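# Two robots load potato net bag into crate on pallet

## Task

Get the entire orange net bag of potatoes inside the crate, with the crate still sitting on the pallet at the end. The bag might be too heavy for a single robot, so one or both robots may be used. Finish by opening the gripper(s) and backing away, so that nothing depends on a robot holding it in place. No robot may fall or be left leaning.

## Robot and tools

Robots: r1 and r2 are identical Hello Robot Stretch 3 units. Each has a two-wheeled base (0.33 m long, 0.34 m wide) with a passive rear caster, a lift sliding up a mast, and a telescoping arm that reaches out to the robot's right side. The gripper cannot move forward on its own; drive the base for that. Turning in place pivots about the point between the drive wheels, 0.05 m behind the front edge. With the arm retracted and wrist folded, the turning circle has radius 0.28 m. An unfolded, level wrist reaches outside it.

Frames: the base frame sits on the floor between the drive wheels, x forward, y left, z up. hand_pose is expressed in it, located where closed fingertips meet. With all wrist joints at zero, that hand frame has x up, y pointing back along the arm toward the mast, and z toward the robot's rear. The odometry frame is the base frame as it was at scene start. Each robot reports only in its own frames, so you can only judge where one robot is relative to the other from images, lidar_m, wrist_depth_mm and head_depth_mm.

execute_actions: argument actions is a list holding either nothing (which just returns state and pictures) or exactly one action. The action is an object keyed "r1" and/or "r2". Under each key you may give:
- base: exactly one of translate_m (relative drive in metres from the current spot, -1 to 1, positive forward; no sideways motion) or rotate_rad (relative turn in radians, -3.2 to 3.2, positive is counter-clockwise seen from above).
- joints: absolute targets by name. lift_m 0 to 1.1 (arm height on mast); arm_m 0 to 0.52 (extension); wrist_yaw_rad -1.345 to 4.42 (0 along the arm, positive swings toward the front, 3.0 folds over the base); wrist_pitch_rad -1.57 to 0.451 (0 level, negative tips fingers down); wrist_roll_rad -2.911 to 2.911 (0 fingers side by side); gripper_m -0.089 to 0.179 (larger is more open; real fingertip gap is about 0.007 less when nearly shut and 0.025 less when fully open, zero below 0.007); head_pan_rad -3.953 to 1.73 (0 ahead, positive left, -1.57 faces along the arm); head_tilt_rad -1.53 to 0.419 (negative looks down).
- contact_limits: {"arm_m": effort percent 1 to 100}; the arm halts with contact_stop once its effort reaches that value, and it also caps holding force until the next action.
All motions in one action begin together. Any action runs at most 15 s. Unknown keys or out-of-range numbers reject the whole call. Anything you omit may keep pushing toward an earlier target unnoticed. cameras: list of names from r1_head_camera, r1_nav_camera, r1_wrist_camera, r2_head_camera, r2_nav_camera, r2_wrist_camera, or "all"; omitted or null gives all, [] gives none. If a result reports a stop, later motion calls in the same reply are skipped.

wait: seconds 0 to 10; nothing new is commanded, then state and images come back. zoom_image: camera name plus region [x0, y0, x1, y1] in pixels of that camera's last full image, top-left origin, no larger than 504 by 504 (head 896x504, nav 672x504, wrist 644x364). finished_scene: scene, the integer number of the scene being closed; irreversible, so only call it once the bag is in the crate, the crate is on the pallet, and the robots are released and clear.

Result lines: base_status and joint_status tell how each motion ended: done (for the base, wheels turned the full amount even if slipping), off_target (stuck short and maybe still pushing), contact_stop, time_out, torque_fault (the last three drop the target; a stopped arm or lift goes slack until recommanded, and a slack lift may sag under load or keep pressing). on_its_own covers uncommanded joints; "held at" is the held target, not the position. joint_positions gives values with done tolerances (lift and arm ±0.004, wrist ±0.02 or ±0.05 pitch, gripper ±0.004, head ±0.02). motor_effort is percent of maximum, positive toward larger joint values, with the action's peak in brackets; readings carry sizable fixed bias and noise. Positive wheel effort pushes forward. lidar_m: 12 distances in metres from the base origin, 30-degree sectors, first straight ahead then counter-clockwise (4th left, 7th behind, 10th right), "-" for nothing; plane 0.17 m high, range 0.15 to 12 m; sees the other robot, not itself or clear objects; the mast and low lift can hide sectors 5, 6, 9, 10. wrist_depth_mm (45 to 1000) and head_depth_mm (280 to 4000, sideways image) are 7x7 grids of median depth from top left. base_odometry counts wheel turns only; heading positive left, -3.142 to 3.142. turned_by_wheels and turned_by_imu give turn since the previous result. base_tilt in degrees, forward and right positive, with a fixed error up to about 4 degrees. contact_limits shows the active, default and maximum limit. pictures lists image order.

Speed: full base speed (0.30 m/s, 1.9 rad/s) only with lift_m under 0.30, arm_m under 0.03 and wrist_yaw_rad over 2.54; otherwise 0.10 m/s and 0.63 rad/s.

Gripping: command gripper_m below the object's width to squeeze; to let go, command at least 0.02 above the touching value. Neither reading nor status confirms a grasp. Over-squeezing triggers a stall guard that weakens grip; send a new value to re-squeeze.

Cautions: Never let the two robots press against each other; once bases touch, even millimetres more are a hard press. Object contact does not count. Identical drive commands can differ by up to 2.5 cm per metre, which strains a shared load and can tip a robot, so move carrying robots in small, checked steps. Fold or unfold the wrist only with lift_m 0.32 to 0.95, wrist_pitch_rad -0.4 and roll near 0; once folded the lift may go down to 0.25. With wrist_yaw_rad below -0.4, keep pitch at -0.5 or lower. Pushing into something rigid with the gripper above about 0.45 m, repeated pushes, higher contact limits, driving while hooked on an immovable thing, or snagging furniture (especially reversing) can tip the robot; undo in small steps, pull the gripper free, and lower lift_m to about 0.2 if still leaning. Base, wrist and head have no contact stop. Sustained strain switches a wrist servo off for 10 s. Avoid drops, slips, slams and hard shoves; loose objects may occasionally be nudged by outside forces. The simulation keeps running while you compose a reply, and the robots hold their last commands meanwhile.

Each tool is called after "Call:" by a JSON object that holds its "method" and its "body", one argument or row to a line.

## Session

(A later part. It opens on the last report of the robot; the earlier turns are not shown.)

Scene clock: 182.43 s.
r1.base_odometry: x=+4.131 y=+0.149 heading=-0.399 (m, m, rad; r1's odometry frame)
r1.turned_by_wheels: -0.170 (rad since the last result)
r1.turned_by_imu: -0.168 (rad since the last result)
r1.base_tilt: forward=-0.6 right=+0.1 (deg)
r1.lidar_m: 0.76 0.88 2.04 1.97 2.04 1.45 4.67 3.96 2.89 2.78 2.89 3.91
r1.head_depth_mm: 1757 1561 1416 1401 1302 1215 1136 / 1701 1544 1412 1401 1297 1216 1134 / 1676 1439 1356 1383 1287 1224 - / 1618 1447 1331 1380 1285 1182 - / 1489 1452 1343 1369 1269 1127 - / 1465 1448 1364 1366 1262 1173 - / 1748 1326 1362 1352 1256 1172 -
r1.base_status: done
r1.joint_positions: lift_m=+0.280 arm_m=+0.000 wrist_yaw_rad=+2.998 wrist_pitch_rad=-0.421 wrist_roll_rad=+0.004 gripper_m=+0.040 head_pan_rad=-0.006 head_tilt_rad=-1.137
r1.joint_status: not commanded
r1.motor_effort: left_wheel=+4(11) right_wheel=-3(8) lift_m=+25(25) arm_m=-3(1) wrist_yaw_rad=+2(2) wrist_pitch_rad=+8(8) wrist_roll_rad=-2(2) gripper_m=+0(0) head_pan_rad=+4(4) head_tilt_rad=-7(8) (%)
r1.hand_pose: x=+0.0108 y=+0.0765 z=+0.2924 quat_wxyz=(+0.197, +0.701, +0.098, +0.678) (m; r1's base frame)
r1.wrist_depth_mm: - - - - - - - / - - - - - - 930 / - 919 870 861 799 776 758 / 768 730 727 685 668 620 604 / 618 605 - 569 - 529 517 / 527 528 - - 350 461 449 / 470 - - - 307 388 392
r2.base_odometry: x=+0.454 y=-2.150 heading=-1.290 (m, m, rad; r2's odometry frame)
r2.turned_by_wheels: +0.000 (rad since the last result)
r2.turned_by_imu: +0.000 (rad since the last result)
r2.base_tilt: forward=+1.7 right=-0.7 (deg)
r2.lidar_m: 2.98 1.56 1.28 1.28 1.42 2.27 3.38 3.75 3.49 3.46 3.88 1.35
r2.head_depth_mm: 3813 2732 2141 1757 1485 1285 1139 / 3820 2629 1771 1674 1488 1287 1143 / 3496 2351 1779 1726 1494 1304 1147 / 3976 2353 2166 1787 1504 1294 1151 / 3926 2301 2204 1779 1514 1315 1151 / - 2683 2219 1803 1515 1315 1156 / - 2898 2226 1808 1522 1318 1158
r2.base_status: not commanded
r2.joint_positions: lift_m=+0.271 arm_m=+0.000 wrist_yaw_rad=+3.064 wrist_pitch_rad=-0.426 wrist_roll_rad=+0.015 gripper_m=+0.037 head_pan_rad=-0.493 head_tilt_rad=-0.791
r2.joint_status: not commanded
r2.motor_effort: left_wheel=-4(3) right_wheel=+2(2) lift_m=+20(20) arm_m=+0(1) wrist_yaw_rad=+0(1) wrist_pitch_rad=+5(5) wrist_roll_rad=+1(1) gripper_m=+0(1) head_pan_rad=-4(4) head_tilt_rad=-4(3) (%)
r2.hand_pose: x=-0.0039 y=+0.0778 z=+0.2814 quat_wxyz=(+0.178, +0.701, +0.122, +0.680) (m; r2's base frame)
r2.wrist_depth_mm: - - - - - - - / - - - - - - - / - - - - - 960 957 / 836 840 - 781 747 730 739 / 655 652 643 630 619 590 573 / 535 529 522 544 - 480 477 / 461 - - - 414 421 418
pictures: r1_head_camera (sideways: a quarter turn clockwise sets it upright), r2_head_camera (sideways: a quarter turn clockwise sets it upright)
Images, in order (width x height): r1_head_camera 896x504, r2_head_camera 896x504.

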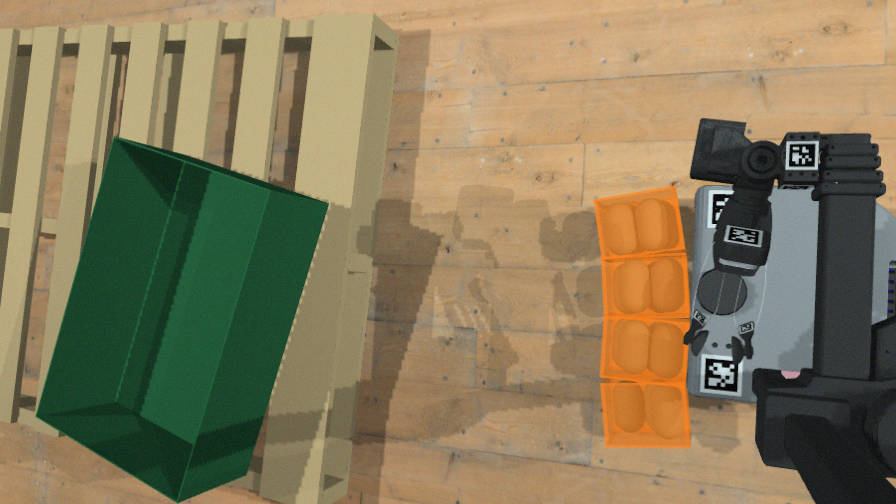

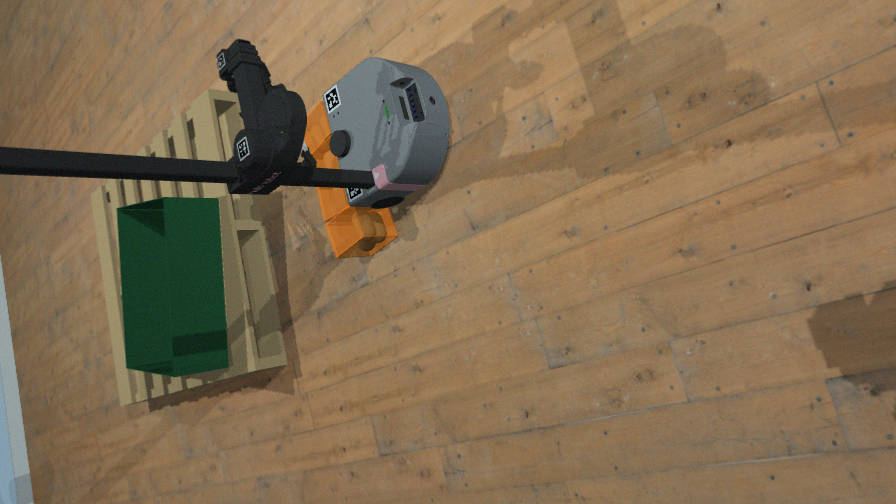

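Call:
{"method": "execute_actions", "body": {
  "actions": [
    {"r1":{"base":{"rotate_rad":-0.05},"joints":{"lift_m":0.45}},"r2":{"base":{"rotate_rad":-0.15},"joints":{"lift_m":0.45}}}
  ],
  "cameras": []
}}

Call:
{"method": "execute_actions", "body": {
  "actions": [
    {"r1":{"base":{"translate_m":0.36},"joints":{"head_tilt_rad":-1.3}},"r2":{"base":{"translate_m":0.4},"joints":{"wrist_yaw_rad":0,"head_pan_rad":-0.8,"head_tilt_rad":-0.9}}}
  ],
  "cameras": ["r1_head_camera","r2_head_camera"]
}}

Scene clock: 201.40 s.
r1.base_odometry: x=+4.131 y=+0.149 heading=-0.449 (m, m, rad; r1's odometry frame)
r1.turned_by_wheels: -0.050 (rad since the last result)
r1.turned_by_imu: -0.048 (rad since the last result)
r1.base_tilt: forward=-0.4 right=+0.3 (deg)
r1.lidar_m: 0.76 0.85 2.08 1.97 2.02 1.45 4.65 4.16 2.93 2.78 2.85 3.72
r1.head_depth_mm: 1819 1624 1476 1404 1306 1213 1141 / 1701 1547 1379 1392 1294 1232 1140 / 1670 1453 1420 1385 1287 1208 - / 1620 1449 1321 1385 1290 1168 - / 1603 1448 1340 1371 1270 1157 - / 1474 1443 1342 1362 1267 1164 - / 1656 1315 1383 1351 1260 1169 -
r1.base_status: done
r1.joint_positions: lift_m=+0.450 arm_m=+0.000 wrist_yaw_rad=+2.998 wrist_pitch_rad=-0.420 wrist_roll_rad=+0.004 gripper_m=+0.040 head_pan_rad=-0.006 head_tilt_rad=-1.137
r1.joint_status: all done
r1.motor_effort: left_wheel=+5(10) right_wheel=-2(9) lift_m=+40(42) arm_m=-2(2) wrist_yaw_rad=+3(2) wrist_pitch_rad=+8(8) wrist_roll_rad=-2(2) gripper_m=+0(1) head_pan_rad=+3(4) head_tilt_rad=-7(8) (%)
r1.hand_pose: x=+0.0108 y=+0.0765 z=+0.4618 quat_wxyz=(+0.197, +0.701, +0.097, +0.678) (m; r1's base frame)
r1.wrist_depth_mm: - - - - - - - / - - - - - - - / - - - - - - - / - - - 949 953 877 811 / 880 843 - 783 - 766 727 / 761 746 - 665 647 647 627 / 639 630 602 606 537 566 556
r2.base_odometry: x=+0.454 y=-2.150 heading=-1.440 (m, m, rad; r2's odometry frame)
r2.turned_by_wheels: -0.150 (rad since the last result)
r2.turned_by_imu: -0.149 (rad since the last result)
r2.base_tilt: forward=+1.7 right=-0.7 (deg)
r2.lidar_m: 2.22 1.76 1.31 1.28 1.34 1.88 3.37 3.55 3.58 3.47 3.66 1.36
r2.head_depth_mm: 3785 2731 2133 1739 1478 1282 1131 / 3812 2773 2152 1748 1488 1288 1139 / 3847 2485 2142 1687 1484 1297 1147 / 3777 1310 1930 1723 1499 1299 1150 / 3966 2324 2188 1786 1508 1312 1154 / - 2318 2200 1817 1516 1313 1155 / - 2528 2224 1806 1530 1321 1165
r2.base_status: done
r2.joint_positions: lift_m=+0.449 arm_m=+0.000 wrist_yaw_rad=+3.064 wrist_pitch_rad=-0.427 wrist_roll_rad=+0.015 gripper_m=+0.037 head_pan_rad=-0.493 head_tilt_rad=-0.791
r2.joint_status: all done
r2.motor_effort: left_wheel=+1(8) right_wheel=-2(5) lift_m=+51(53) arm_m=+0(0) wrist_yaw_rad=+0(0) wrist_pitch_rad=+6(5) wrist_roll_rad=+1(1) gripper_m=+0(0) head_pan_rad=-4(4) head_tilt_rad=-5(2) (%)
r2.hand_pose: x=-0.0039 y=+0.0777 z=+0.4601 quat_wxyz=(+0.178, +0.701, +0.122, +0.680) (m; r2's base frame)
r2.wrist_depth_mm: - - - - - - - / - - - - - - - / - - - - - - - / - - - - - - - / 958 936 902 899 899 879 844 / 772 749 765 737 - 696 677 / 657 643 647 625 601 605 578
pictures: none
No camera images: the call's "cameras" was empty. Leave "cameras" out to get every camera's image.

Scene clock: 206.37 s.
r1.base_odometry: x=+4.456 y=-0.007 heading=-0.449 (m, m, rad; r1's odometry frame)
r1.turned_by_wheels: +0.000 (rad since the last result)
r1.turned_by_imu: +0.000 (rad since the last result)
r1.base_tilt: forward=-0.5 right=+0.2 (deg)
r1.lidar_m: 0.41 0.46 2.09 1.98 2.04 1.43 5.00 4.16 2.91 2.76 2.83 3.71
r1.head_depth_mm: 1420 1347 1273 1313 1271 1221 1170 / 1428 1341 1264 1299 1280 1218 1159 / 1401 1277 1253 1305 1257 - 1156 / 1371 1266 1234 1298 1168 - 1152 / 1371 1269 1224 1292 1157 - - / 1353 1276 1207 1281 1222 - - / 1264 1257 1198 1282 1233 - -
r1.base_status: done
r1.joint_positions: lift_m=+0.450 arm_m=+0.000 wrist_yaw_rad=+2.998 wrist_pitch_rad=-0.420 wrist_roll_rad=+0.004 gripper_m=+0.040 head_pan_rad=-0.006 head_tilt_rad=-1.284
r1.joint_status: all done
r1.motor_effort: left_wheel=+4(9) right_wheel=-1(3) lift_m=+40(40) arm_m=-3(3) wrist_yaw_rad=+3(2) wrist_pitch_rad=+8(8) wrist_roll_rad=-2(2) gripper_m=+0(0) head_pan_rad=+3(4) head_tilt_rad=-9(30) (%)
r1.hand_pose: x=+0.0108 y=+0.0765 z=+0.4618 quat_wxyz=(+0.197, +0.701, +0.097, +0.678) (m; r1's base frame)
r1.wrist_depth_mm: - - - - - - - / - - - - - - 635 / - - - - - - 572 / - - - 978 916 700 544 / 877 844 - 793 - 614 543 / 749 717 - 672 643 622 483 / 641 636 594 603 533 562 454
r2.base_odometry: x=+0.507 y=-2.547 heading=-1.440 (m, m, rad; r2's odometry frame)
r2.turned_by_wheels: +0.000 (rad since the last result)
r2.turned_by_imu: +0.002 (rad since the last result)
r2.base_tilt: forward=+1.7 right=-0.8 (deg)
r2.lidar_m: 1.84 1.73 1.30 1.27 1.32 1.86 3.78 3.96 3.60 3.49 3.69 1.34
r2.head_depth_mm: 2853 2263 1874 1597 1393 1253 - / 2877 2300 1885 1622 1405 1244 1137 / 2941 2299 1909 1633 1413 1245 1129 / 2962 2342 1923 1640 1415 1253 1126 / 2942 2203 1704 1642 1428 1265 1131 / 3026 1463 1710 1640 1437 1276 1135 / 1236 1890 1921 1653 1442 1278 1139
r2.base_status: done
r2.joint_positions: lift_m=+0.449 arm_m=+0.000 wrist_yaw_rad=+0.002 wrist_pitch_rad=-0.427 wrist_roll_rad=+0.015 gripper_m=+0.037 head_pan_rad=-0.793 head_tilt_rad=-0.889
r2.joint_status: all done
r2.motor_effort: left_wheel=+1(7) right_wheel=-2(2) lift_m=+51(50) arm_m=+0(1) wrist_yaw_rad=-2(1) wrist_pitch_rad=+5(5) wrist_roll_rad=+1(1) gripper_m=+0(0) head_pan_rad=-5(32) head_tilt_rad=-5(15) (%)
r2.hand_pose: x=-0.0210 y=-0.3682 z=+0.4601 quat_wxyz=(+0.686, +0.150, -0.696, -0.150) (m; r2's base frame)
r2.wrist_depth_mm: - - - - - - - / - - - - - - - / - - - - - - - / - - - - - - - / 918 939 866 898 880 838 820 / 785 755 738 727 - 708 687 / 658 652 631 621 608 596 600
pictures: r1_head_camera (sideways: a quarter turn clockwise sets it upright), r2_head_camera (sideways: a quarter turn clockwise sets it upright)
Images, in order (width x height): r1_head_camera 896x504, r2_head_camera 896x504.

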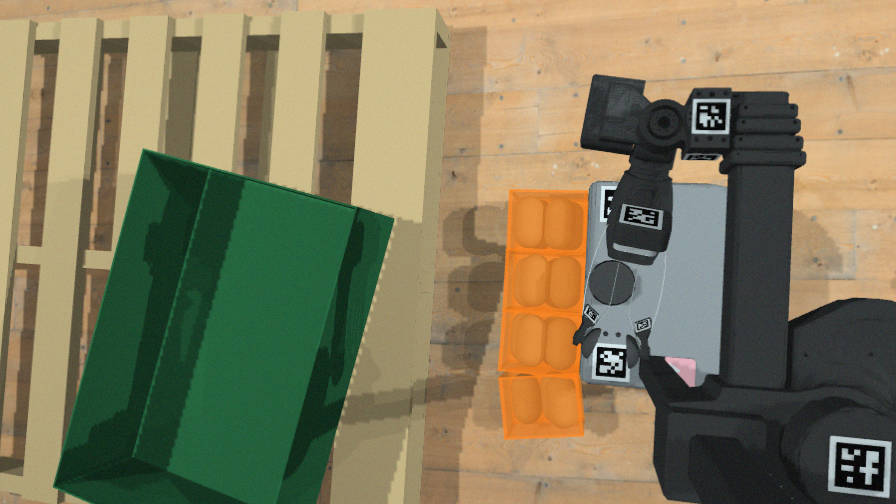

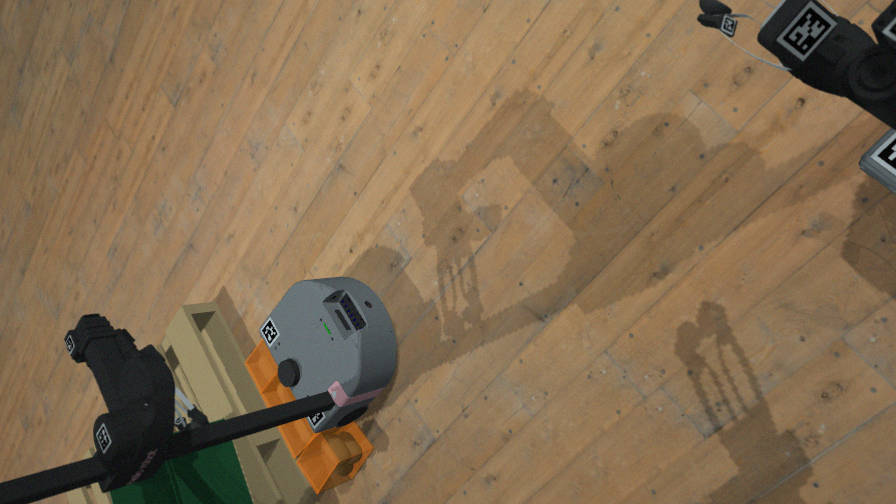

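Call:
{"method": "execute_actions", "body": {
  "actions": [
    {"r1":{"base":{"translate_m":0.08}},"r2":{"base":{"translate_m":0.5},"joints":{"wrist_pitch_rad":-1.57,"gripper_m":0.179}}}
  ],
  "cameras": []
}}

Call:
{"method": "execute_actions", "body": {
  "actions": [
    {"r1":{"base":{"translate_m":-0.17}}}
  ],
  "cameras": []
}}

Call:
{"method": "execute_actions", "body": {
  "actions": [
    {"r1":{"base":{"rotate_rad":1.58},"joints":{"lift_m":0.6,"head_pan_rad":-1.57,"head_tilt_rad":-1.2}}}
  ],
  "cameras": []
}}

Call:
{"method": "execute_actions", "body": {
  "actions": [
    {"r1":{"base":{"translate_m":-0.12},"joints":{"wrist_yaw_rad":0,"gripper_m":0.179}}}
  ],
  "cameras": []
}}

Call:
{"method": "execute_actions", "body": {
  "actions": [
    {"r1":{"joints":{"wrist_pitch_rad":-1.57,"wrist_roll_rad":1.5,"arm_m":0.16}}}
  ],
  "cameras": ["r1_head_camera","r1_wrist_camera","r2_head_camera","r2_nav_camera"]
}}

Scene clock: 221.37 s.
r1.base_odometry: x=+4.528 y=-0.042 heading=-0.449 (m, m, rad; r1's odometry frame)
r1.turned_by_wheels: +0.000 (rad since the last result)
r1.turned_by_imu: +0.001 (rad since the last result)
r1.base_tilt: forward=-0.5 right=+0.1 (deg)
r1.lidar_m: 0.33 0.37 0.61 1.99 2.04 1.11 5.08 4.14 2.91 2.75 2.83 0.33
r1.head_depth_mm: 1408 1360 1283 1219 1272 1218 1168 / 1402 1426 1278 1207 1279 1227 1165 / 1385 1268 1258 1199 1265 - 1155 / 1384 1262 1235 1190 1171 - 1147 / 1391 1257 1226 1187 1158 - - / 1352 1258 1227 1190 1219 - - / 1345 1250 1216 1186 1237 - -
r1.base_status: done
r1.joint_positions: lift_m=+0.450 arm_m=+0.000 wrist_yaw_rad=+2.998 wrist_pitch_rad=-0.420 wrist_roll_rad=+0.004 gripper_m=+0.040 head_pan_rad=-0.006 head_tilt_rad=-1.284
r1.joint_status: not commanded
r1.motor_effort: left_wheel=+4(8) right_wheel=-2(5) lift_m=+40(40) arm_m=-3(3) wrist_yaw_rad=+2(3) wrist_pitch_rad=+8(8) wrist_roll_rad=-2(2) gripper_m=+0(0) head_pan_rad=+4(3) head_tilt_rad=-8(8) (%)
r1.hand_pose: x=+0.0108 y=+0.0765 z=+0.4618 quat_wxyz=(+0.197, +0.701, +0.097, +0.678) (m; r1's base frame)
r1.wrist_depth_mm: - - - - - - - / - - - - - - 624 / - - - - - - 661 / - - - 968 859 669 459 / 879 834 - 800 - 589 440 / 735 723 - 674 651 511 447 / 644 633 603 602 535 463 427
r2.base_odometry: x=+0.572 y=-3.043 heading=-1.440 (m, m, rad; r2's odometry frame)
r2.turned_by_wheels: +0.000 (rad since the last result)
r2.turned_by_imu: +0.003 (rad since the last result)
r2.base_tilt: forward=+1.8 right=-0.7 (deg)
r2.lidar_m: 1.37 1.70 1.28 1.25 1.31 1.84 4.27 4.48 3.61 3.52 3.70 0.99
r2.head_depth_mm: 2830 2287 1869 1602 1401 1234 1127 / 2875 2294 1909 1612 1404 1235 1134 / 2908 1179 1924 1518 1417 1246 1136 / 2968 1027 1629 1484 1416 1254 1130 / 2661 1096 1736 1575 1426 1255 1125 / 3021 1941 1672 1658 1440 1263 1135 / 3101 1946 1637 1597 1435 1277 1142
r2.base_status: done
r2.joint_positions: lift_m=+0.449 arm_m=+0.000 wrist_yaw_rad=+0.002 wrist_pitch_rad=-1.560 wrist_roll_rad=+0.015 gripper_m=+0.179 head_pan_rad=-0.793 head_tilt_rad=-0.889
r2.joint_status: all done
joint sent to its limit — the command would take r2.wrist_pitch_rad past its lower limit, so that joint was sent only as far as its limit.
r2.motor_effort: left_wheel=+0(7) right_wheel=-1(3) lift_m=+50(51) arm_m=+0(0) wrist_yaw_rad=-1(3) wrist_pitch_rad=-2(3) wrist_roll_rad=+1(1) gripper_m=+0(92) head_pan_rad=-5(4) head_tilt_rad=-5(5) (%)
r2.hand_pose: x=-0.0217 y=-0.1235 z=+0.3316 quat_wxyz=(+0.499, +0.494, -0.506, -0.501) (m; r2's base frame)
r2.wrist_depth_mm: 475 479 476 474 469 454 463 / 498 488 487 488 473 477 478 / 504 506 496 489 485 486 489 / 504 509 500 - - 497 492 / 520 523 512 - - - 498 / 540 521 535 - - - 510 / 537 544 548 - - - 527
pictures: none
No camera images: the call's "cameras" was empty. Leave "cameras" out to get every camera's image.

Scene clock: 224.03 s.
r1.base_odometry: x=+4.375 y=+0.032 heading=-0.449 (m, m, rad; r1's odometry frame)
r1.turned_by_wheels: +0.000 (rad since the last result)
r1.turned_by_imu: +0.001 (rad since the last result)
r1.base_tilt: forward=-0.4 right=+0.1 (deg)
r1.lidar_m: 0.49 0.56 2.10 1.98 0.98 0.98 4.93 4.16 2.92 2.77 2.84 3.71
r1.head_depth_mm: 1405 1368 1279 1331 1276 1221 1171 / 1402 1413 1246 1329 1289 1223 1166 / 1386 1297 1237 1317 1269 - 1156 / 1381 1291 1221 1283 1269 - 1156 / 1285 1289 1217 1282 1261 - - / 1289 1276 1216 1278 1247 - - / 1232 1260 1221 1287 1240 - -
r1.base_status: done
r1.joint_positions: lift_m=+0.450 arm_m=+0.000 wrist_yaw_rad=+2.998 wrist_pitch_rad=-0.420 wrist_roll_rad=+0.004 gripper_m=+0.040 head_pan_rad=-0.006 head_tilt_rad=-1.285
r1.joint_status: not commanded
r1.motor_effort: left_wheel=+2(2) right_wheel=-2(7) lift_m=+40(40) arm_m=-3(3) wrist_yaw_rad=+2(3) wrist_pitch_rad=+8(8) wrist_roll_rad=-2(2) gripper_m=+0(0) head_pan_rad=+4(3) head_tilt_rad=-10(9) (%)
r1.hand_pose: x=+0.0108 y=+0.0765 z=+0.4618 quat_wxyz=(+0.197, +0.701, +0.097, +0.678) (m; r1's base frame)
r1.wrist_depth_mm: - - - - - - - / - - - - - - - / - - - - - - 646 / 920 - - 975 954 754 632 / 848 846 - 795 - 724 585 / 741 714 - 687 658 636 576 / 641 635 593 603 582 527 536
r2.base_odometry: x=+0.572 y=-3.043 heading=-1.440 (m, m, rad; r2's odometry frame)
r2.turned_by_wheels: +0.000 (rad since the last result)
r2.turned_by_imu: +0.000 (rad since the last result)
r2.base_tilt: forward=+1.7 right=-0.8 (deg)
r2.lidar_m: 1.37 1.71 1.28 1.24 1.30 1.84 4.27 4.47 3.61 3.52 0.85 0.87
r2.head_depth_mm: 2878 2276 1877 1595 1402 1239 1126 / 2927 2126 1810 1473 1405 1246 1135 / 2905 2299 1545 1421 1407 1251 1135 / 809 947 1232 1467 1427 1250 1129 / 2972 2185 1748 1615 1434 1259 1130 / 3028 1964 1674 1654 1436 1261 1135 / 3032 1943 1627 1611 1447 1267 1142
r2.base_status: not commanded
r2.joint_positions: lift_m=+0.449 arm_m=+0.000 wrist_yaw_rad=+0.002 wrist_pitch_rad=-1.560 wrist_roll_rad=+0.015 gripper_m=+0.179 head_pan_rad=-0.793 head_tilt_rad=-0.889
r2.joint_status: not commanded
r2.motor_effort: left_wheel=+1(1) right_wheel=-1(2) lift_m=+51(51) arm_m=+0(1) wrist_yaw_rad=-2(1) wrist_pitch_rad=-2(2) wrist_roll_rad=+1(1) gripper_m=+0(0) head_pan_rad=-5(4) head_tilt_rad=-4(6) (%)
r2.hand_pose: x=-0.0217 y=-0.1235 z=+0.3316 quat_wxyz=(+0.499, +0.494, -0.506, -0.501) (m; r2's base frame)
r2.wrist_depth_mm: 483 479 474 467 465 471 454 / 494 490 487 474 479 484 472 / 504 496 492 488 486 489 486 / 513 515 511 - - 486 490 / 521 519 517 - - - 502 / 542 528 527 - - - 509 / 548 543 549 - - - 534
pictures: none
No camera images: the call's "cameras" was empty. Leave "cameras" out to get every camera's image.

Scene clock: 227.53 s.
r1.base_odometry: x=+4.375 y=+0.032 heading=+1.131 (m, m, rad; r1's odometry frame)
r1.turned_by_wheels: +1.580 (rad since the last result)
r1.turned_by_imu: +1.571 (rad since the last result)
r1.base_tilt: forward=-0.4 right=+0.2 (deg)
r1.lidar_m: 1.98 0.98 0.98 4.93 4.09 2.90 2.77 2.83 3.75 0.49 0.56 2.09
r1.head_depth_mm: 1597 1472 1355 1340 1282 1226 - / 1536 1424 1366 1260 - - - / 1530 1354 1320 1248 1279 - - / 1527 1343 1291 1236 - - 1122 / 1503 1336 1285 1244 1245 1200 1123 / 1507 1343 1246 1301 1242 1178 1120 / 1548 1294 1248 1304 1244 1175 1116
r1.base_status: done
r1.joint_positions: lift_m=+0.600 arm_m=+0.000 wrist_yaw_rad=+2.998 wrist_pitch_rad=-0.420 wrist_roll_rad=+0.004 gripper_m=+0.040 head_pan_rad=-1.563 head_tilt_rad=-1.199
r1.joint_status: all done
r1.motor_effort: left_wheel=-1(4) right_wheel=+4(8) lift_m=+41(42) arm_m=-3(3) wrist_yaw_rad=+2(2) wrist_pitch_rad=+8(8) wrist_roll_rad=-2(2) gripper_m=+0(0) head_pan_rad=-3(40) head_tilt_rad=+0(13) (%)
r1.hand_pose: x=+0.0108 y=+0.0765 z=+0.6118 quat_wxyz=(+0.197, +0.701, +0.097, +0.678) (m; r1's base frame)
r1.wrist_depth_mm: - - - - - - - / - - - - - - - / - - - - - - - / - - - - - - - / - - - 999 - 926 933 / 940 913 - 848 815 817 778 / 821 809 759 746 722 726 701
r2.base_odometry: x=+0.572 y=-3.043 heading=-1.440 (m, m, rad; r2's odometry frame)
r2.turned_by_wheels: +0.000 (rad since the last result)
r2.turned_by_imu: +0.000 (rad since the last result)
r2.base_tilt: forward=+1.7 right=-0.8 (deg)
r2.lidar_m: 1.36 1.71 1.28 1.24 1.30 1.84 4.27 4.49 3.62 3.52 0.96 1.36
r2.head_depth_mm: 960 2245 1876 1603 1397 1237 1125 / 886 1050 1800 1543 1402 1243 1138 / 2630 2237 1905 1486 1410 1245 1143 / 2878 2006 1870 1579 1421 1257 1127 / 3015 2123 1753 1609 1430 1265 1127 / 3046 1966 1662 1652 1445 1256 1132 / 3098 1945 1637 1605 1442 1270 1138
r2.base_status: not commanded
r2.joint_positions: lift_m=+0.449 arm_m=+0.000 wrist_yaw_rad=+0.002 wrist_pitch_rad=-1.560 wrist_roll_rad=+0.015 gripper_m=+0.179 head_pan_rad=-0.793 head_tilt_rad=-0.889
r2.joint_status: not commanded
r2.motor_effort: left_wheel=+1(1) right_wheel=-2(2) lift_m=+50(52) arm_m=+1(1) wrist_yaw_rad=-2(1) wrist_pitch_rad=-2(2) wrist_roll_rad=+1(1) gripper_m=+0(0) head_pan_rad=-3(4) head_tilt_rad=-5(5) (%)
r2.hand_pose: x=-0.0217 y=-0.1235 z=+0.3316 quat_wxyz=(+0.499, +0.494, -0.506, -0.501) (m; r2's base frame)
r2.wrist_depth_mm: 481 483 480 467 473 462 470 / 496 497 488 484 471 474 473 / 498 511 497 492 485 490 489 / 510 507 516 - - 498 502 / 520 506 512 - - - 503 / 544 530 536 - - - 519 / 555 553 551 - - - 536
pictures: none
No camera images: the call's "cameras" was empty. Leave "cameras" out to get every camera's image.

Scene clock: 230.03 s.
r1.base_odometry: x=+4.323 y=-0.077 heading=+1.131 (m, m, rad; r1's odometry frame)
r1.turned_by_wheels: +0.000 (rad since the last result)
r1.turned_by_imu: +0.000 (rad since the last result)
r1.base_tilt: forward=-0.4 right=+0.2 (deg)
r1.lidar_m: 2.10 1.06 2.87 4.90 3.90 2.78 2.65 2.71 3.56 0.49 0.53 2.22
r1.head_depth_mm: 1698 1572 1460 1372 1287 1225 - / 1538 1424 1326 1261 - - - / 1528 1427 1413 1245 - - - / 1531 1320 1308 - - - 1121 / 1519 1336 1293 1238 1253 1184 1121 / 1505 1340 1250 1263 1239 1180 1117 / 1467 1337 1239 1296 1232 1175 1112
r1.base_status: done
r1.joint_positions: lift_m=+0.600 arm_m=+0.000 wrist_yaw_rad=+0.003 wrist_pitch_rad=-0.420 wrist_roll_rad=+0.003 gripper_m=+0.179 head_pan_rad=-1.563 head_tilt_rad=-1.199
r1.joint_status: all done
r1.motor_effort: left_wheel=-1(4) right_wheel=+3(3) lift_m=+40(40) arm_m=-3(3) wrist_yaw_rad=-2(3) wrist_pitch_rad=+8(8) wrist_roll_rad=-2(2) gripper_m=+1(88) head_pan_rad=-3(4) head_tilt_rad=-1(0) (%)
r1.hand_pose: x=-0.0208 y=-0.3694 z=+0.6118 quat_wxyz=(+0.691, +0.149, -0.692, -0.147) (m; r1's base frame)
r1.wrist_depth_mm: - - - - - - - / - - - - - - - / - - - - - - - / - 894 885 809 - - - / 715 864 846 829 891 848 940 / 645 727 736 701 747 712 756 / 650 609 512 534 600 596 691
r2.base_odometry: x=+0.572 y=-3.043 heading=-1.440 (m, m, rad; r2's odometry frame)
r2.turned_by_wheels: +0.000 (rad since the last result)
r2.turned_by_imu: +0.000 (rad since the last result)
r2.base_tilt: forward=+1.8 right=-0.8 (deg)
r2.lidar_m: 1.37 1.71 1.28 1.25 1.31 1.85 4.28 4.46 3.61 3.53 1.05 1.36
r2.head_depth_mm: 942 2145 1886 1601 1402 1244 1131 / 2612 2293 1593 1523 1406 1247 1129 / 1136 2308 1651 1562 1417 1246 1135 / 2990 2325 1868 1629 1411 1253 1129 / 2982 2107 1772 1615 1426 1270 1127 / 3021 1950 1669 1647 1430 1262 1133 / 3016 1954 1629 1612 1446 1271 1138
r2.base_status: not commanded
r2.joint_positions: lift_m=+0.449 arm_m=+0.000 wrist_yaw_rad=+0.002 wrist_pitch_rad=-1.560 wrist_roll_rad=+0.015 gripper_m=+0.179 head_pan_rad=-0.793 head_tilt_rad=-0.889
r2.joint_status: not commanded
r2.motor_effort: left_wheel=+1(1) right_wheel=-2(1) lift_m=+51(51) arm_m=+0(0) wrist_yaw_rad=-1(1) wrist_pitch_rad=-2(2) wrist_roll_rad=+0(1) gripper_m=+0(1) head_pan_rad=-4(4) head_tilt_rad=-5(6) (%)
r2.hand_pose: x=-0.0217 y=-0.1235 z=+0.3316 quat_wxyz=(+0.499, +0.494, -0.506, -0.501) (m; r2's base frame)
r2.wrist_depth_mm: 479 475 477 477 477 465 465 / 489 490 490 480 475 472 473 / 504 496 500 499 490 492 481 / 519 513 507 - - 491 487 / 525 521 524 - - - 502 / 532 528 534 - - - 509 / 547 543 544 - - - 532
pictures: none
No camera images: the call's "cameras" was empty. Leave "cameras" out to get every camera's image.

Scene clock: 232.47 s.
r1.base_odometry: x=+4.323 y=-0.077 heading=+1.131 (m, m, rad; r1's odometry frame)
r1.turned_by_wheels: +0.000 (rad since the last result)
r1.turned_by_imu: +0.000 (rad since the last result)
r1.base_tilt: forward=-0.4 right=+0.2 (deg)
r1.lidar_m: 2.11 1.07 2.86 4.90 3.92 2.78 2.65 2.72 3.59 0.49 0.53 2.21
r1.head_depth_mm: 1694 1575 1468 1367 1288 1223 - / 1534 1420 1327 1260 - - - / 1523 1417 - 1327 1292 - - / 1533 1319 1292 1322 1275 - 1119 / 1510 1325 1286 1243 1247 1189 1125 / 1505 1335 1244 1270 1244 1180 1120 / 1469 1340 1246 1294 1240 1176 1116
r1.base_status: not commanded
r1.joint_positions: lift_m=+0.600 arm_m=+0.160 wrist_yaw_rad=+0.002 wrist_pitch_rad=-1.560 wrist_roll_rad=+1.496 gripper_m=+0.179 head_pan_rad=-1.563 head_tilt_rad=-1.199
r1.joint_status: all done
r1.motor_effort: left_wheel=+0(1) right_wheel=+4(3) lift_m=+41(41) arm_m=+4(1) wrist_yaw_rad=-1(2) wrist_pitch_rad=-4(7) wrist_roll_rad=+2(3) gripper_m=+1(0) head_pan_rad=-3(2) head_tilt_rad=+0(0) (%)
r1.hand_pose: x=-0.0216 y=-0.2829 z=+0.4819 quat_wxyz=(+0.027, +0.027, -0.710, -0.703) (m; r1's base frame)
r1.wrist_depth_mm: 495 491 489 593 586 - - / 505 619 508 607 623 - - / 515 525 516 628 631 - - / 403 422 543 582 671 667 655 / 562 442 555 606 673 694 668 / 580 480 592 628 705 712 717 / 618 549 612 754 750 733 725
r2.base_odometry: x=+0.572 y=-3.043 heading=-1.440 (m, m, rad; r2's odometry frame)
r2.turned_by_wheels: +0.000 (rad since the last result)
r2.turned_by_imu: +0.000 (rad since the last result)
r2.base_tilt: forward=+1.8 right=-0.8 (deg)
r2.lidar_m: 1.37 1.70 1.28 1.24 1.31 1.84 4.28 4.50 3.61 3.50 1.06 1.36
r2.head_depth_mm: 943 2143 1889 1593 1400 1239 1131 / 2658 2288 1582 1521 1402 1253 1133 / 2730 2335 1664 1553 1408 1255 1140 / 1236 2046 1865 1635 1417 1258 1124 / 2987 2162 1759 1609 1427 1266 1131 / 2981 1961 1677 1647 1433 1269 1138 / 3027 1949 1646 1600 1446 1273 1146
r2.base_status: not commanded
r2.joint_positions: lift_m=+0.449 arm_m=+0.000 wrist_yaw_rad=+0.002 wrist_pitch_rad=-1.560 wrist_roll_rad=+0.015 gripper_m=+0.179 head_pan_rad=-0.793 head_tilt_rad=-0.889
r2.joint_status: not commanded
r2.motor_effort: left_wheel=+1(0) right_wheel=-1(2) lift_m=+50(50) arm_m=+1(0) wrist_yaw_rad=-1(2) wrist_pitch_rad=-1(2) wrist_roll_rad=+1(1) gripper_m=+0(1) head_pan_rad=-3(4) head_tilt_rad=-5(5) (%)
r2.hand_pose: x=-0.0217 y=-0.1235 z=+0.3316 quat_wxyz=(+0.499, +0.494, -0.506, -0.501) (m; r2's base frame)
r2.wrist_depth_mm: 481 477 472 476 467 464 466 / 490 490 483 480 483 473 481 / 502 497 491 489 487 486 480 / 520 509 498 - - 502 493 / 528 519 526 - - - 506 / 546 531 535 - - - 525 / 544 549 539 - - - 532
pictures: r1_head_camera (sideways: a quarter turn clockwise sets it upright), r1_wrist_camera, r2_head_camera (sideways: a quarter turn clockwise sets it upright), r2_nav_camera (sideways: a quarter turn counterclockwise sets it upright)
Images, in order (width x height): r1_head_camera 896x504, r1_wrist_camera 644x364, r2_head_camera 896x504, r2_nav_camera 672x504.

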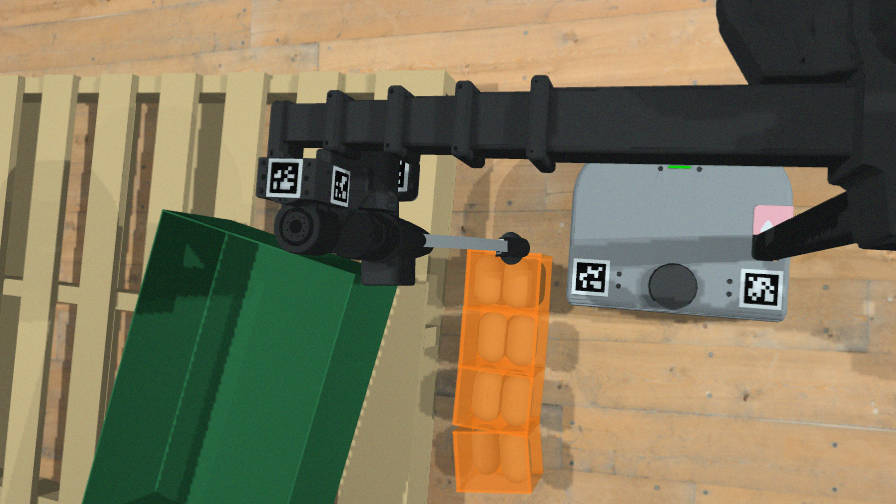

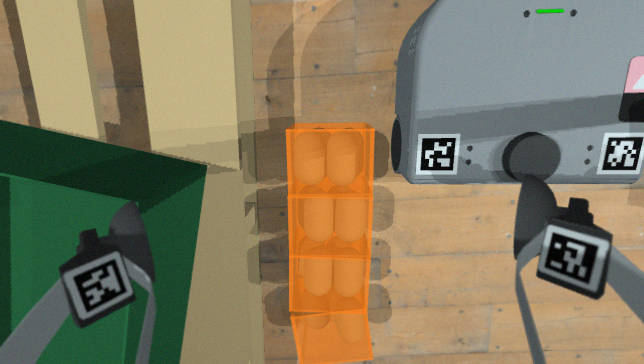

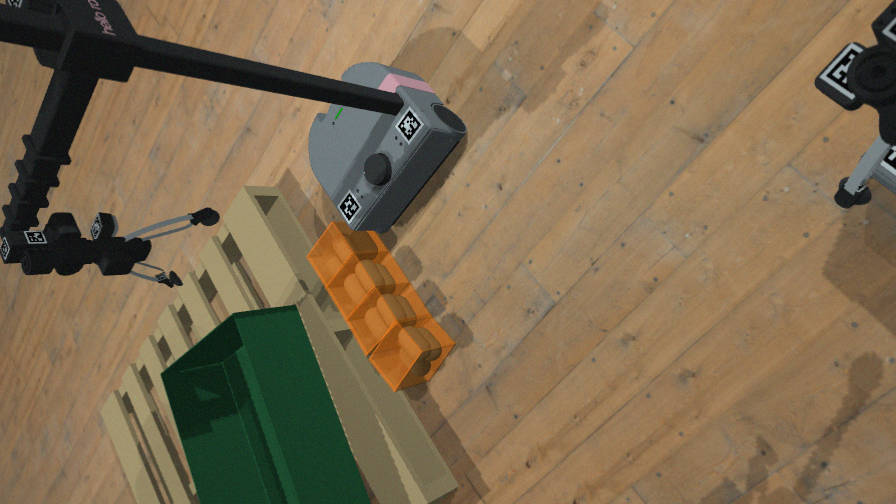

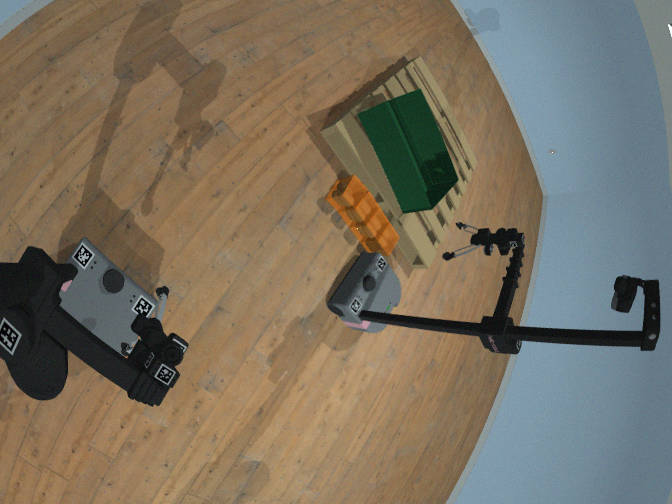

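Call:
{"method": "execute_actions", "body": {
  "actions": [
    {"r1":{"base":{"translate_m":0.03},"joints":{"lift_m":0.27}},"r2":{"base":{"translate_m":0.98},"joints":{"head_pan_rad":-1.5,"head_tilt_rad":-1.0}}}
  ],
  "cameras": []
}}

Call:
{"method": "execute_actions", "body": {
  "actions": [
    {"r2":{"base":{"rotate_rad":-0.1},"joints":{"arm_m":0.42}}}
  ],
  "cameras": ["r1_wrist_camera","r2_head_camera","r2_wrist_camera"]
}}

Scene clock: 257.50 s.
r1.base_odometry: x=+4.336 y=-0.050 heading=+1.131 (m, m, rad; r1's odometry frame)
r1.turned_by_wheels: +0.000 (rad since the last result)
r1.turned_by_imu: +0.002 (rad since the last result)
r1.base_tilt: forward=-0.5 right=+0.0 (deg)
r1.lidar_m: 0.89 2.13 2.83 4.92 3.97 2.81 2.68 2.75 3.63 0.49 0.54 0.89
r1.head_depth_mm: 1685 1560 1458 1358 1287 1217 1146 / 1538 1419 1324 1324 1285 1227 1127 / 1521 1415 1412 1253 1287 - - / 1520 1341 1303 1231 1278 - 1114 / 1525 1337 1282 1265 1255 1193 1122 / 1506 1343 1248 1244 1240 1180 1114 / 1464 1337 1241 1299 1241 1175 1112
r1.base_status: done
r1.joint_positions: lift_m=+0.270 arm_m=+0.160 wrist_yaw_rad=+0.002 wrist_pitch_rad=-1.561 wrist_roll_rad=+1.496 gripper_m=+0.179 head_pan_rad=-1.563 head_tilt_rad=-1.199
r1.joint_status: all done
r1.motor_effort: left_wheel=-1(2) right_wheel=+3(7) lift_m=+25(36) arm_m=+3(4) wrist_yaw_rad=-1(1) wrist_pitch_rad=-4(4) wrist_roll_rad=+2(2) gripper_m=+1(0) head_pan_rad=-3(2) head_tilt_rad=+0(0) (%)
r1.hand_pose: x=-0.0216 y=-0.2828 z=+0.1525 quat_wxyz=(+0.027, +0.027, -0.710, -0.703) (m; r1's base frame)
r1.wrist_depth_mm: 178 275 291 288 285 - - / 185 286 299 297 296 - - / 190 297 309 273 304 - - / 198 307 321 208 312 - - / 205 316 335 219 332 - - / 212 315 351 243 343 348 - / 225 255 363 237 353 359 358
r2.base_odometry: x=+0.700 y=-4.014 heading=-1.440 (m, m, rad; r2's odometry frame)
r2.turned_by_wheels: +0.000 (rad since the last result)
r2.turned_by_imu: +0.005 (rad since the last result)
r2.base_tilt: forward=+1.8 right=-0.7 (deg)
r2.lidar_m: 3.51 1.65 1.24 1.21 1.27 1.79 5.24 4.83 0.89 0.80 0.48 0.48
r2.head_depth_mm: 2341 1977 1486 1421 1336 1213 1112 / 2335 1966 1676 1449 1344 1243 - / 2372 1971 1613 1414 1331 1250 - / 2381 2026 1596 1439 1337 1219 1114 / 2406 2016 1475 1329 1231 1194 1120 / 2427 2029 1494 1386 1188 1199 1121 / 2462 2056 1459 1385 1231 1223 1126
r2.base_status: done
r2.joint_positions: lift_m=+0.449 arm_m=+0.000 wrist_yaw_rad=+0.002 wrist_pitch_rad=-1.560 wrist_roll_rad=+0.015 gripper_m=+0.179 head_pan_rad=-1.493 head_tilt_rad=-0.987
r2.joint_status: all done
r2.motor_effort: left_wheel=+0(8) right_wheel=+0(2) lift_m=+52(51) arm_m=+1(1) wrist_yaw_rad=-2(2) wrist_pitch_rad=-2(2) wrist_roll_rad=+1(1) gripper_m=+1(0) head_pan_rad=-4(48) head_tilt_rad=-6(15) (%)
r2.hand_pose: x=-0.0217 y=-0.1235 z=+0.3316 quat_wxyz=(+0.499, +0.494, -0.506, -0.501) (m; r2's base frame)
r2.wrist_depth_mm: 359 355 472 477 468 463 464 / 492 486 486 477 477 470 468 / 495 495 504 491 488 484 483 / 519 509 514 - - 505 490 / 519 521 525 - - - 512 / 535 522 538 - - - 521 / 556 544 545 - - - 534
pictures: none
No camera images: the call's "cameras" was empty. Leave "cameras" out to get every camera's image.

Scene clock: 261.80 s.
r1.base_odometry: x=+4.336 y=-0.050 heading=+1.131 (m, m, rad; r1's odometry frame)
r1.turned_by_wheels: +0.000 (rad since the last result)
r1.turned_by_imu: +0.001 (rad since the last result)
r1.base_tilt: forward=-0.4 right=+0.4 (deg)
r1.lidar_m: 0.90 2.13 2.82 4.92 3.96 2.82 2.68 2.74 3.62 0.49 0.54 0.88
r1.head_depth_mm: 1689 1547 1455 1362 1284 1215 1150 / 1534 1413 1323 1324 1279 1227 1123 / 1529 1417 1420 1257 1283 - - / 1522 1338 1290 1235 1273 - 1115 / 1513 1329 1280 1265 1250 1193 1121 / 1497 1336 1247 1241 1244 1180 1118 / 1463 1336 1248 1285 1244 1183 1118
r1.base_status: not commanded
r1.joint_positions: lift_m=+0.270 arm_m=+0.160 wrist_yaw_rad=+0.002 wrist_pitch_rad=-1.561 wrist_roll_rad=+1.496 gripper_m=+0.179 head_pan_rad=-1.563 head_tilt_rad=-1.199
r1.joint_status: not commanded
r1.motor_effort: left_wheel=-1(1) right_wheel=+3(3) lift_m=+25(25) arm_m=+4(4) wrist_yaw_rad=-2(1) wrist_pitch_rad=-4(4) wrist_roll_rad=+2(2) gripper_m=+1(1) head_pan_rad=-3(3) head_tilt_rad=+0(0) (%)
r1.hand_pose: x=-0.0216 y=-0.2828 z=+0.1525 quat_wxyz=(+0.027, +0.027, -0.710, -0.703) (m; r1's base frame)
r1.wrist_depth_mm: 179 279 290 286 286 - - / 184 287 300 297 295 - - / 191 295 311 272 306 - - / 198 308 323 207 314 - - / 206 316 338 217 330 - - / 213 312 351 242 342 346 - / 226 254 367 237 356 358 358
r2.base_odometry: x=+0.700 y=-4.014 heading=-1.539 (m, m, rad; r2's odometry frame)
r2.turned_by_wheels: -0.100 (rad since the last result)
r2.turned_by_imu: -0.100 (rad since the last result)
r2.base_tilt: forward=+1.8 right=-0.7 (deg)
r2.lidar_m: 3.51 1.82 1.27 1.21 1.23 1.62 3.89 5.39 0.89 0.88 0.51 0.48
r2.head_depth_mm: 2326 1194 1452 1442 1332 1208 1113 / 2358 1967 1732 1448 1353 1219 - / 2381 1982 1736 1457 1331 1225 - / 2395 2002 1632 1465 1334 1225 1118 / 2420 2023 1567 1352 1270 1193 1119 / 2422 2038 1494 1351 1204 1186 1124 / 2465 2064 1501 1396 1239 1205 1122
r2.base_status: done
r2.joint_positions: lift_m=+0.449 arm_m=+0.420 wrist_yaw_rad=+0.000 wrist_pitch_rad=-1.561 wrist_roll_rad=+0.015 gripper_m=+0.179 head_pan_rad=-1.493 head_tilt_rad=-0.988
r2.joint_status: all done
r2.motor_effort: left_wheel=+2(7) right_wheel=-2(4) lift_m=+50(52) arm_m=+5(4) wrist_yaw_rad=-1(3) wrist_pitch_rad=-1(2) wrist_roll_rad=+1(1) gripper_m=+0(0) head_pan_rad=-4(4) head_tilt_rad=-6(6) (%)
r2.hand_pose: x=-0.0216 y=-0.5429 z=+0.3317 quat_wxyz=(+0.499, +0.494, -0.506, -0.502) (m; r2's base frame)
r2.wrist_depth_mm: 347 367 472 460 464 468 460 / 359 365 474 470 479 472 470 / 363 376 492 495 483 488 486 / 377 384 505 507 509 489 503 / 381 393 508 518 502 504 506 / 400 453 526 523 528 524 521 / 388 409 542 553 528 528 531
pictures: r1_wrist_camera, r2_head_camera (sideways: a quarter turn clockwise sets it upright), r2_wrist_camera
Images, in order (width x height): r1_wrist_camera 644x364, r2_head_camera 896x504, r2_wrist_camera 644x364.

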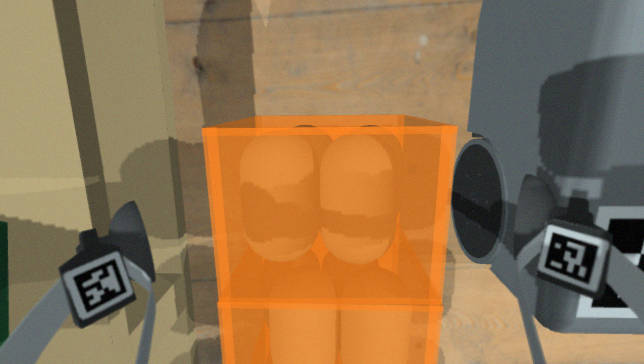

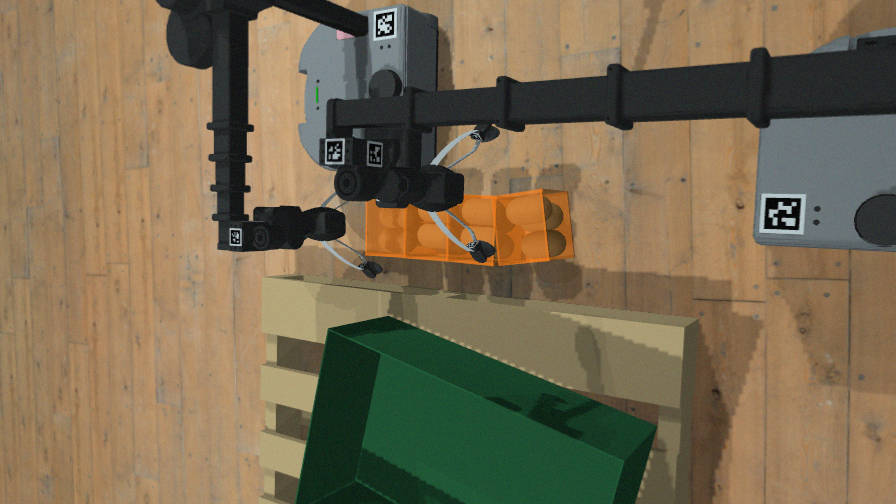

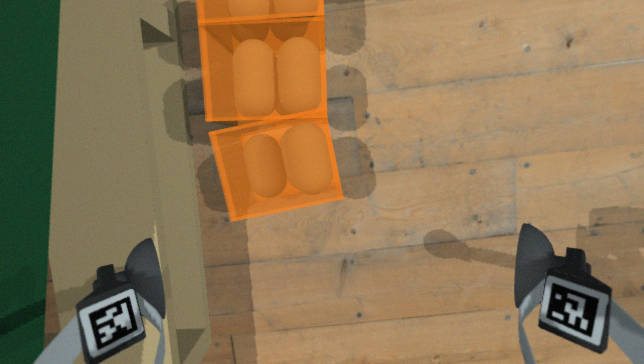

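Call:
{"method": "execute_actions", "body": {
  "actions": [
    {"r1":{"joints":{"lift_m":0.175,"gripper_m":0.17}},"r2":{"base":{"translate_m":0.07},"joints":{"lift_m":0.28,"wrist_roll_rad":-0.13}}}
  ],
  "cameras": ["r1_wrist_camera","r2_head_camera","r2_wrist_camera"]
}}

Scene clock: 269.53 s.
r1.base_odometry: x=+4.336 y=-0.050 heading=+1.131 (m, m, rad; r1's odometry frame)
r1.turned_by_wheels: +0.000 (rad since the last result)
r1.turned_by_imu: +0.001 (rad since the last result)
r1.base_tilt: forward=-0.5 right=+0.2 (deg)
r1.lidar_m: 1.03 2.13 2.82 4.90 3.96 2.80 2.68 2.74 3.62 0.49 0.52 0.37
r1.head_depth_mm: 1684 1557 1450 1359 1280 1210 1150 / 1534 1425 1323 1323 1279 1233 1134 / 1529 1424 1416 1254 1294 - - / 1518 1335 1298 1234 1274 - 1110 / 1516 1327 1279 1258 1258 1187 1124 / 1497 1343 1246 1242 1242 1189 1125 / 1458 1342 1246 1218 1229 1178 1114
r1.base_status: not commanded
r1.joint_positions: lift_m=+0.193 arm_m=+0.160 wrist_yaw_rad=+0.001 wrist_pitch_rad=-1.562 wrist_roll_rad=+1.499 gripper_m=+0.170 head_pan_rad=-1.563 head_tilt_rad=-1.199
r1.joint_status: lift_m contact_stop (moved -0.078 of -0.095); the others done
r1.on_its_own: lift_m is slack since a contact_stop, until your next command for it (your +0.175 is given up)
r1.motor_effort: left_wheel=+0(2) right_wheel=+0(4) lift_m=+32(31) arm_m=+3(3) wrist_yaw_rad=+0(1) wrist_pitch_rad=-3(5) wrist_roll_rad=+0(2) gripper_m=-3(48) head_pan_rad=-3(2) head_tilt_rad=+0(0) (%)
r1.hand_pose: x=-0.0216 y=-0.2825 z=+0.0748 quat_wxyz=(+0.026, +0.025, -0.709, -0.704) (m; r1's base frame)
r1.wrist_depth_mm: 202 218 216 216 214 212 - / 210 223 225 224 223 222 - / 219 234 232 230 229 228 - / 228 241 133 138 135 238 - / 238 253 132 136 132 249 - / - 262 138 142 139 259 - / 232 254 224 173 174 269 -
r2.base_odometry: x=+0.702 y=-4.084 heading=-1.539 (m, m, rad; r2's odometry frame)
r2.turned_by_wheels: +0.000 (rad since the last result)
r2.turned_by_imu: +0.001 (rad since the last result)
r2.base_tilt: forward=+1.9 right=-0.7 (deg)
r2.lidar_m: 3.45 1.83 1.28 1.21 1.24 1.63 3.92 5.40 0.91 0.80 0.43 0.43
r2.head_depth_mm: 2316 1965 1448 1447 1335 1201 1118 / 2362 1999 1459 1451 1359 1210 - / 2354 1981 1356 1456 1323 1227 - / 2403 1992 1650 1456 1327 1227 1116 / 2414 2028 1561 1326 1221 1177 1124 / 2424 2031 1480 1380 1197 1192 1125 / 2438 2038 1467 1388 1238 1207 1131
r2.base_status: done
r2.joint_positions: lift_m=+0.281 arm_m=+0.420 wrist_yaw_rad=+0.000 wrist_pitch_rad=-1.561 wrist_roll_rad=-0.126 gripper_m=+0.179 head_pan_rad=-1.493 head_tilt_rad=-0.988
r2.joint_status: all done
r2.motor_effort: left_wheel=+1(6) right_wheel=-2(3) lift_m=+19(46) arm_m=+5(5) wrist_yaw_rad=+0(1) wrist_pitch_rad=-1(1) wrist_roll_rad=-1(2) gripper_m=+0(0) head_pan_rad=-4(5) head_tilt_rad=-6(5) (%)
r2.hand_pose: x=-0.0216 y=-0.5429 z=+0.1628 quat_wxyz=(+0.533, +0.528, -0.469, -0.466) (m; r2's base frame)
r2.wrist_depth_mm: 191 291 307 202 199 302 299 / 195 296 314 222 214 309 305 / 200 302 324 278 219 315 314 / 204 309 328 271 215 324 322 / 209 318 337 338 330 333 330 / 214 324 347 345 341 341 336 / 219 335 354 352 351 345 345
pictures: r1_wrist_camera, r2_head_camera (sideways: a quarter turn clockwise sets it upright), r2_wrist_camera
Images, in order (width x height): r1_wrist_camera 644x364, r2_head_camera 896x504, r2_wrist_camera 644x364.

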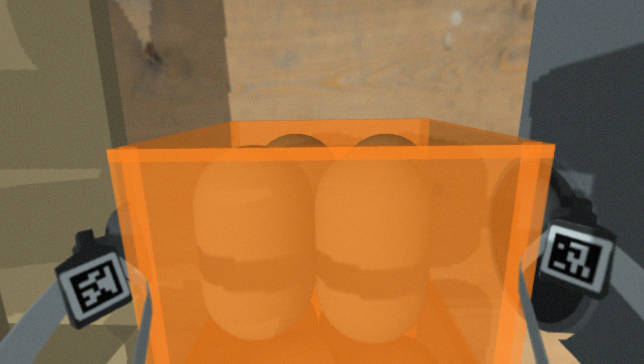

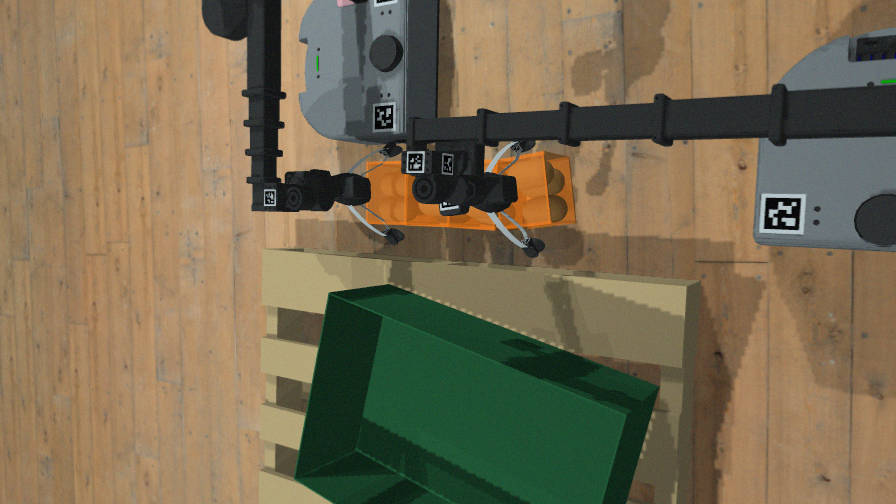

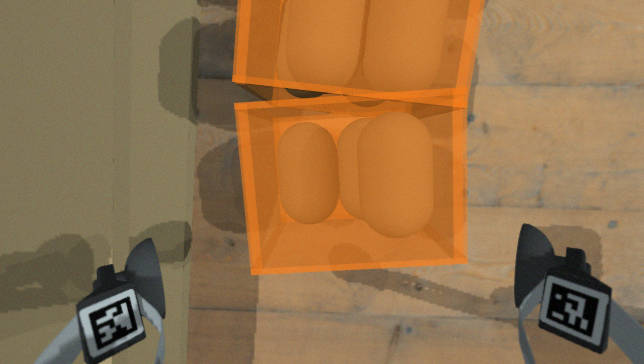

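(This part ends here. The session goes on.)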